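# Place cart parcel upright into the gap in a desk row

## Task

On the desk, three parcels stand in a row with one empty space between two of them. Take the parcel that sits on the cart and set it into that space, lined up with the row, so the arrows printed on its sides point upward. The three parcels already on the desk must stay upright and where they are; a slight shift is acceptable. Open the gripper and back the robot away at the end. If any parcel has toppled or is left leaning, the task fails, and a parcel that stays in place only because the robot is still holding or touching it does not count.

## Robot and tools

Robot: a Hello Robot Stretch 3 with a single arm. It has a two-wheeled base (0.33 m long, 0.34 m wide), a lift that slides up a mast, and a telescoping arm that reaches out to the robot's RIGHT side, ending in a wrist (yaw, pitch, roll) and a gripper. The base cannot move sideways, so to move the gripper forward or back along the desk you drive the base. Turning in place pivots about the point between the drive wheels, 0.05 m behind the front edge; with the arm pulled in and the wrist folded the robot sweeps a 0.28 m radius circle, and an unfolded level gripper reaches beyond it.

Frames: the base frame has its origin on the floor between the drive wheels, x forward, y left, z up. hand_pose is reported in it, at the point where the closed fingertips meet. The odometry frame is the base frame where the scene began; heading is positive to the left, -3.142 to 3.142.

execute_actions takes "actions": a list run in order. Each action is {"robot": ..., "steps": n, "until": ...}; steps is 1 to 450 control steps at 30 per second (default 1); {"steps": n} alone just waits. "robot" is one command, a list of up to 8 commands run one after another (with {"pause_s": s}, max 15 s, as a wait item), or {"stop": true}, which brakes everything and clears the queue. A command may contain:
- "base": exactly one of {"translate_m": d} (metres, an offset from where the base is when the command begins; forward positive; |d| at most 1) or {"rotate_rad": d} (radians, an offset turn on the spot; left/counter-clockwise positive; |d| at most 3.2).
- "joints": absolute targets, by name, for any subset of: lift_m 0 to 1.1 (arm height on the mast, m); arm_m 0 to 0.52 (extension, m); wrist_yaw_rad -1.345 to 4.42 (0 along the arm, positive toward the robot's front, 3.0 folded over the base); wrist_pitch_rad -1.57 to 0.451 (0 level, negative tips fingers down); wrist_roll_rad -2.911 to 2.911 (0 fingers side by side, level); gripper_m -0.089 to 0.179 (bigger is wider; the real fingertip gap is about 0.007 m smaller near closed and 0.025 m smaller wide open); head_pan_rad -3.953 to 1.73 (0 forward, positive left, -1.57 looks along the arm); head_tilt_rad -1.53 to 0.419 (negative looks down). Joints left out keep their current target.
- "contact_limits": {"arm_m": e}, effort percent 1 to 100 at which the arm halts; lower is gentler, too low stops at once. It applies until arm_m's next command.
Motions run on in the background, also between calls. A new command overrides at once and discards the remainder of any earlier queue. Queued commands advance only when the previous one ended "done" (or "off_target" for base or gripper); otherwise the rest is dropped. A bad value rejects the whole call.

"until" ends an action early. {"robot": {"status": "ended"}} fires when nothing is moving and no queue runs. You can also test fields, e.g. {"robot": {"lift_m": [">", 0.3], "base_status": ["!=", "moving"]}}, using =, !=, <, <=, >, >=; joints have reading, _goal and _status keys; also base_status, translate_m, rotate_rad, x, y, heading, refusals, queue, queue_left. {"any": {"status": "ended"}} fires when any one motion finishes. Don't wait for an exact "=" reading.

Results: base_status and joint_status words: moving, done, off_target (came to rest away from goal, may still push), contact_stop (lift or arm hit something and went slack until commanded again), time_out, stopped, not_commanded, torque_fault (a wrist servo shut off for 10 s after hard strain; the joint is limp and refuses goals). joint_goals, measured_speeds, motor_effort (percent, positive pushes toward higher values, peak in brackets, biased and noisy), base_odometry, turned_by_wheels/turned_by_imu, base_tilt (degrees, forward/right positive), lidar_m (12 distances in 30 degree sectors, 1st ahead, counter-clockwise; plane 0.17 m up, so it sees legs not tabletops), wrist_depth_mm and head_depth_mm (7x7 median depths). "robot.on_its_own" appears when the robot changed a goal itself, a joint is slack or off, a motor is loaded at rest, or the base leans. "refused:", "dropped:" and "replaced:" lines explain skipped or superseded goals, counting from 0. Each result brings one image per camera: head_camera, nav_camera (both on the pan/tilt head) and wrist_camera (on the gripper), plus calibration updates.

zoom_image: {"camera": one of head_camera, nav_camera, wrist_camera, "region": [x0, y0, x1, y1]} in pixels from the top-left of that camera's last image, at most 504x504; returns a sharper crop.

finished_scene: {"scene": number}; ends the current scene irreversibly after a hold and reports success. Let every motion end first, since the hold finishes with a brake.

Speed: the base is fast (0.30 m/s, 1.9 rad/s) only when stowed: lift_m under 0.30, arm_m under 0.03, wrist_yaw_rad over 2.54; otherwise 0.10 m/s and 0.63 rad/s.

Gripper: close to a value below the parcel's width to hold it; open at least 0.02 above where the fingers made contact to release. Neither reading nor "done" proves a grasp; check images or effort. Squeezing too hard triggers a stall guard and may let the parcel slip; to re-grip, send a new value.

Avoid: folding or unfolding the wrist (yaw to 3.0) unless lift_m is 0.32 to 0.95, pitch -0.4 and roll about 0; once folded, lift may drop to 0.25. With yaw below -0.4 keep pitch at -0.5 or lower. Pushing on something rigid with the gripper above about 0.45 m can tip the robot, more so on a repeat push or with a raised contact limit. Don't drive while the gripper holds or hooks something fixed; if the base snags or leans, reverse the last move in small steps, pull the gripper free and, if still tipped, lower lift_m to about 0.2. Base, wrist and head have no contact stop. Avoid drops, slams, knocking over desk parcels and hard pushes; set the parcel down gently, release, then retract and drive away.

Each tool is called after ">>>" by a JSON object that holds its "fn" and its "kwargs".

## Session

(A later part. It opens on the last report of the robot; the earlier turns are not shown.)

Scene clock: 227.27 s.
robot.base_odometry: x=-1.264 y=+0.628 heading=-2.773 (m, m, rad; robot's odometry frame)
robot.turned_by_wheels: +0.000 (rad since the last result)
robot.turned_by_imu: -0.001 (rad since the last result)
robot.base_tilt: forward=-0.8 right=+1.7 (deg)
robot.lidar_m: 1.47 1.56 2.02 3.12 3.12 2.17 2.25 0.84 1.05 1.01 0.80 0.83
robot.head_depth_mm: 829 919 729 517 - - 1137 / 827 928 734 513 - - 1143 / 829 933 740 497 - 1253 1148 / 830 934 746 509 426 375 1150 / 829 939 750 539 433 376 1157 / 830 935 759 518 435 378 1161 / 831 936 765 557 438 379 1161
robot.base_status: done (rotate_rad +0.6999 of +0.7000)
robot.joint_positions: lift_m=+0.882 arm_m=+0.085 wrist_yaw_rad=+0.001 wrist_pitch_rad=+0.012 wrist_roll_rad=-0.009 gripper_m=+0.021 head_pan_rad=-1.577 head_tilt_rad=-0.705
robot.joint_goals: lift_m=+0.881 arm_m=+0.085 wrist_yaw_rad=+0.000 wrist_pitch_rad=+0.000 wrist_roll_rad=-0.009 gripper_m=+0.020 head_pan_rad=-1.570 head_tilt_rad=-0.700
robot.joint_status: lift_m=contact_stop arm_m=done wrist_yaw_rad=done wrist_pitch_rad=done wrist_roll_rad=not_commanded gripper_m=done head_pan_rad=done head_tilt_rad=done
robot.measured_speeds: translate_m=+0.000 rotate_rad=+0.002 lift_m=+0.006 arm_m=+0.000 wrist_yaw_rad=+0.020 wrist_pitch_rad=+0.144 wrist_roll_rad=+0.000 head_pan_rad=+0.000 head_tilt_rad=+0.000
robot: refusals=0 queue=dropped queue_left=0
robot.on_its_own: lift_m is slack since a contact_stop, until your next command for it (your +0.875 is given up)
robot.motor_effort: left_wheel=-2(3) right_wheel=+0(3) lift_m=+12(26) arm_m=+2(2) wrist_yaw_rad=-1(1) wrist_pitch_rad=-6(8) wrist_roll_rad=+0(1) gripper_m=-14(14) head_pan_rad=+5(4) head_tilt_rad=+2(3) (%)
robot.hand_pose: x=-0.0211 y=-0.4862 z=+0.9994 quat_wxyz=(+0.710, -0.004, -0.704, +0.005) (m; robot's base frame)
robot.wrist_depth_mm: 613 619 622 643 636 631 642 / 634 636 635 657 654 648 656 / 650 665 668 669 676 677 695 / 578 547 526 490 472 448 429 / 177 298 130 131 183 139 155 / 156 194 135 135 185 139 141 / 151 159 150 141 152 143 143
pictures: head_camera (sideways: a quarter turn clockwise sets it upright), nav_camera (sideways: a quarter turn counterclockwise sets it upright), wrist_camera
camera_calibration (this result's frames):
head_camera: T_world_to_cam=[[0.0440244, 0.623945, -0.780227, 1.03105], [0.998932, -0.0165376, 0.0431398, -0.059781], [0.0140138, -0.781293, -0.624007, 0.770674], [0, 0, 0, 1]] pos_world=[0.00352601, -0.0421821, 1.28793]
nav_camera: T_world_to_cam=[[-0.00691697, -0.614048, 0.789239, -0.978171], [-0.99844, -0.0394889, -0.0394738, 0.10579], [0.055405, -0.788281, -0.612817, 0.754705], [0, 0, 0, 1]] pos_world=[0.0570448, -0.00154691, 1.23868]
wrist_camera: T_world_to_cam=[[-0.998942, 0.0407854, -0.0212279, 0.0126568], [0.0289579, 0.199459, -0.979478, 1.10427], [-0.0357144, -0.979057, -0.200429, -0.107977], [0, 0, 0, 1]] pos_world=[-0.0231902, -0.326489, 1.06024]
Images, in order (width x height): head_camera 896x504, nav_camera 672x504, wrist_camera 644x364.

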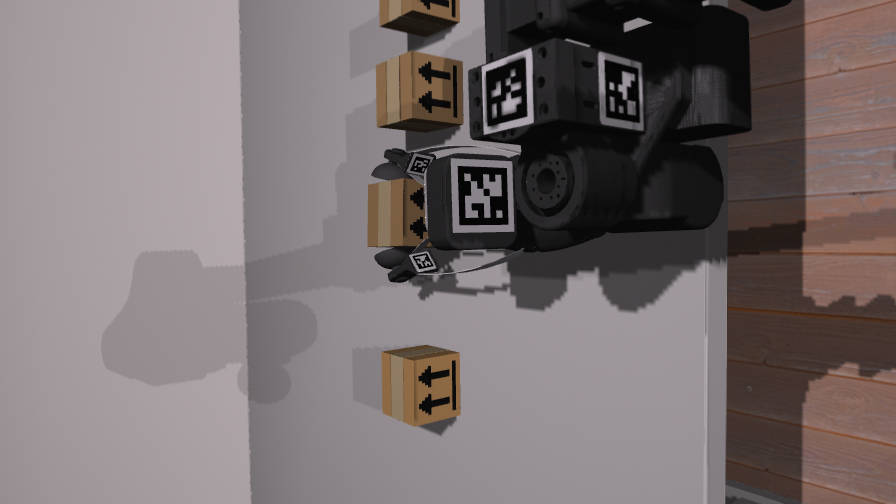

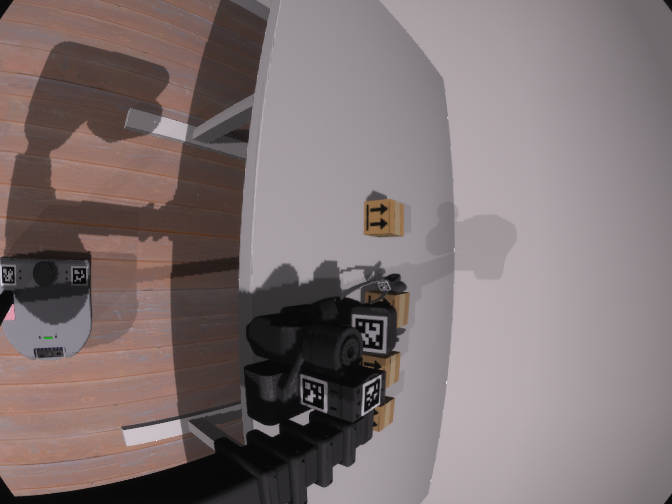

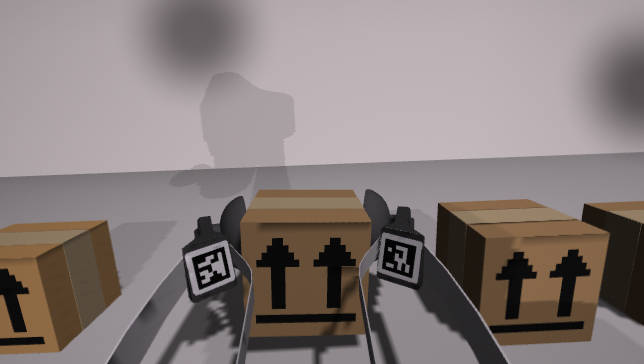

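The parcel is on the desk and in line with the row. I'll open the gripper only partway so it doesn't touch the neighbouring parcel, then withdraw.

>>> {"fn": "execute_actions", "kwargs": {"actions": [{"robot": [{"joints": {"gripper_m": 0.085}}, {"joints": {"lift_m": 1.0}}, {"joints": {"arm_m": 0.0}}], "steps": 450, "until": {"robot": {"status": "ended"}}}]}}

Scene clock: 236.47 s.
robot.base_odometry: x=-1.264 y=+0.628 heading=-2.773 (m, m, rad; robot's odometry frame)
robot.turned_by_wheels: +0.000 (rad since the last result)
robot.turned_by_imu: -0.001 (rad since the last result)
robot.base_tilt: forward=-0.8 right=+1.8 (deg)
robot.lidar_m: 1.48 1.56 2.03 3.11 3.12 2.17 2.25 0.84 1.05 1.02 0.81 0.83
robot.head_depth_mm: 826 914 769 - - - 1114 / 828 920 773 - - - 1122 / 827 929 825 - - - 1126 / 829 930 830 546 419 374 1149 / 828 934 790 537 433 376 1154 / 830 937 758 517 435 378 1156 / 830 934 765 555 437 378 1166
robot.base_status: done (rotate_rad +0.6999 of +0.7000)
robot.joint_positions: lift_m=+1.000 arm_m=+0.002 wrist_yaw_rad=+0.001 wrist_pitch_rad=-0.018 wrist_roll_rad=-0.008 gripper_m=+0.085 head_pan_rad=-1.577 head_tilt_rad=-0.704
robot.joint_goals: lift_m=+1.000 arm_m=+0.000 wrist_yaw_rad=+0.000 wrist_pitch_rad=+0.000 wrist_roll_rad=-0.008 gripper_m=+0.085 head_pan_rad=-1.570 head_tilt_rad=-0.700
robot.joint_status: lift_m=done arm_m=done wrist_yaw_rad=done wrist_pitch_rad=done wrist_roll_rad=not_commanded gripper_m=done head_pan_rad=done head_tilt_rad=done
robot.measured_speeds: translate_m=+0.000 rotate_rad=+0.000 lift_m=+0.000 arm_m=+0.000 wrist_yaw_rad=+0.000 wrist_pitch_rad=+0.000 wrist_roll_rad=+0.000 head_pan_rad=+0.000 head_tilt_rad=+0.000
robot: refusals=0 queue=done queue_left=0
robot.motor_effort: left_wheel=-2(3) right_wheel=+0(2) lift_m=+26(26) arm_m=-4(4) wrist_yaw_rad=-1(1) wrist_pitch_rad=+6(6) wrist_roll_rad=-1(0) gripper_m=+1(78) head_pan_rad=+3(5) head_tilt_rad=+3(3) (%)
robot.hand_pose: x=-0.0211 y=-0.4025 z=+1.1096 quat_wxyz=(+0.710, +0.007, -0.704, -0.006) (m; robot's base frame)
robot.wrist_depth_mm: 678 681 685 700 693 715 717 / 711 708 718 718 735 733 754 / 728 743 728 753 752 771 770 / 757 762 769 762 767 782 800 / 570 560 563 530 563 512 492 / 404 399 384 386 289 373 366 / 312 254 305 239 246 248 278
pictures: head_camera (sideways: a quarter turn clockwise sets it upright), nav_camera (sideways: a quarter turn counterclockwise sets it upright), wrist_camera
camera_calibration (this result's frames):
head_camera: T_world_to_cam=[[0.0440212, 0.623683, -0.780437, 1.03132], [0.998932, -0.0165204, 0.0431433, -0.0597856], [0.0140146, -0.781503, -0.623744, 0.770332], [0, 0, 0, 1]] pos_world=[0.00352609, -0.0421868, 1.28795]
nav_camera: T_world_to_cam=[[-0.00691376, -0.613782, 0.789445, -0.97844], [-0.99844, -0.0395048, -0.0394585, 0.10577], [0.0554058, -0.788486, -0.612552, 0.75436], [0, 0, 0, 1]] pos_world=[0.0570447, -0.00156803, 1.23868]
wrist_camera: T_world_to_cam=[[-0.998909, 0.0417231, -0.0209639, 0.0115904], [0.029983, 0.228963, -0.972973, 1.20017], [-0.0357955, -0.972541, -0.229964, 0.0314303], [0, 0, 0, 1]] pos_world=[-0.0232818, -0.24471, 1.1752]
Images, in order (width x height): head_camera 896x504, nav_camera 672x504, wrist_camera 644x364.

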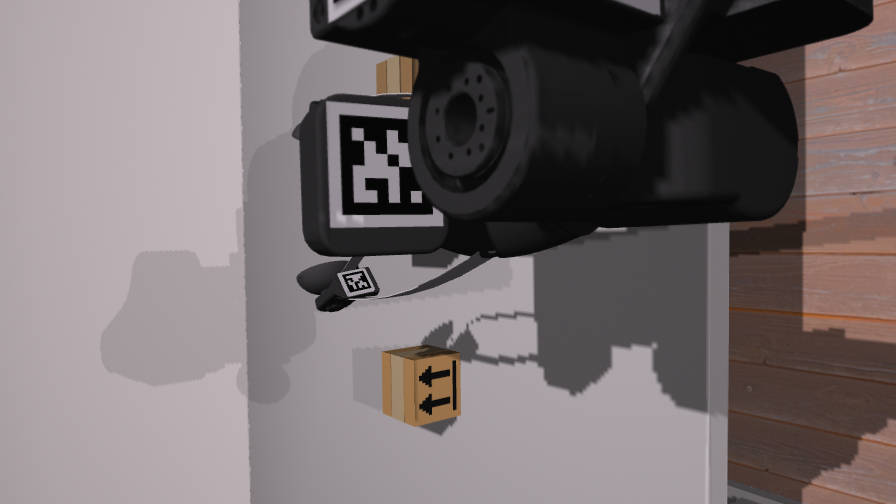

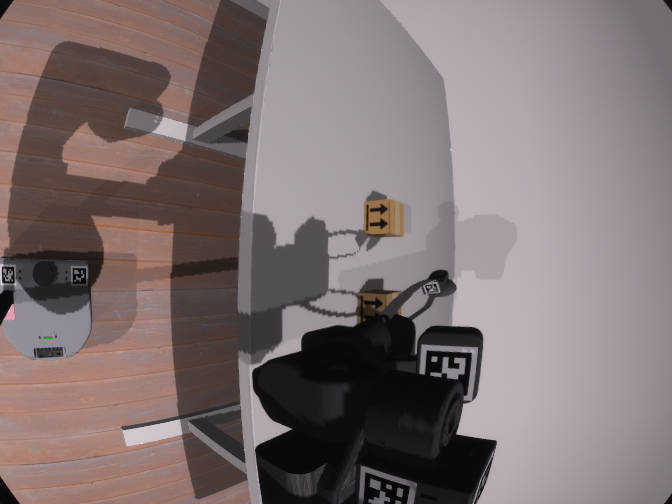

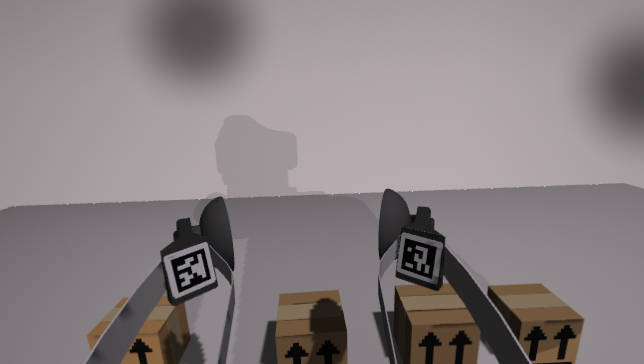

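>>> {"fn": "finished_scene", "kwargs": {"scene": 1}}

The scene is finished: the task was done.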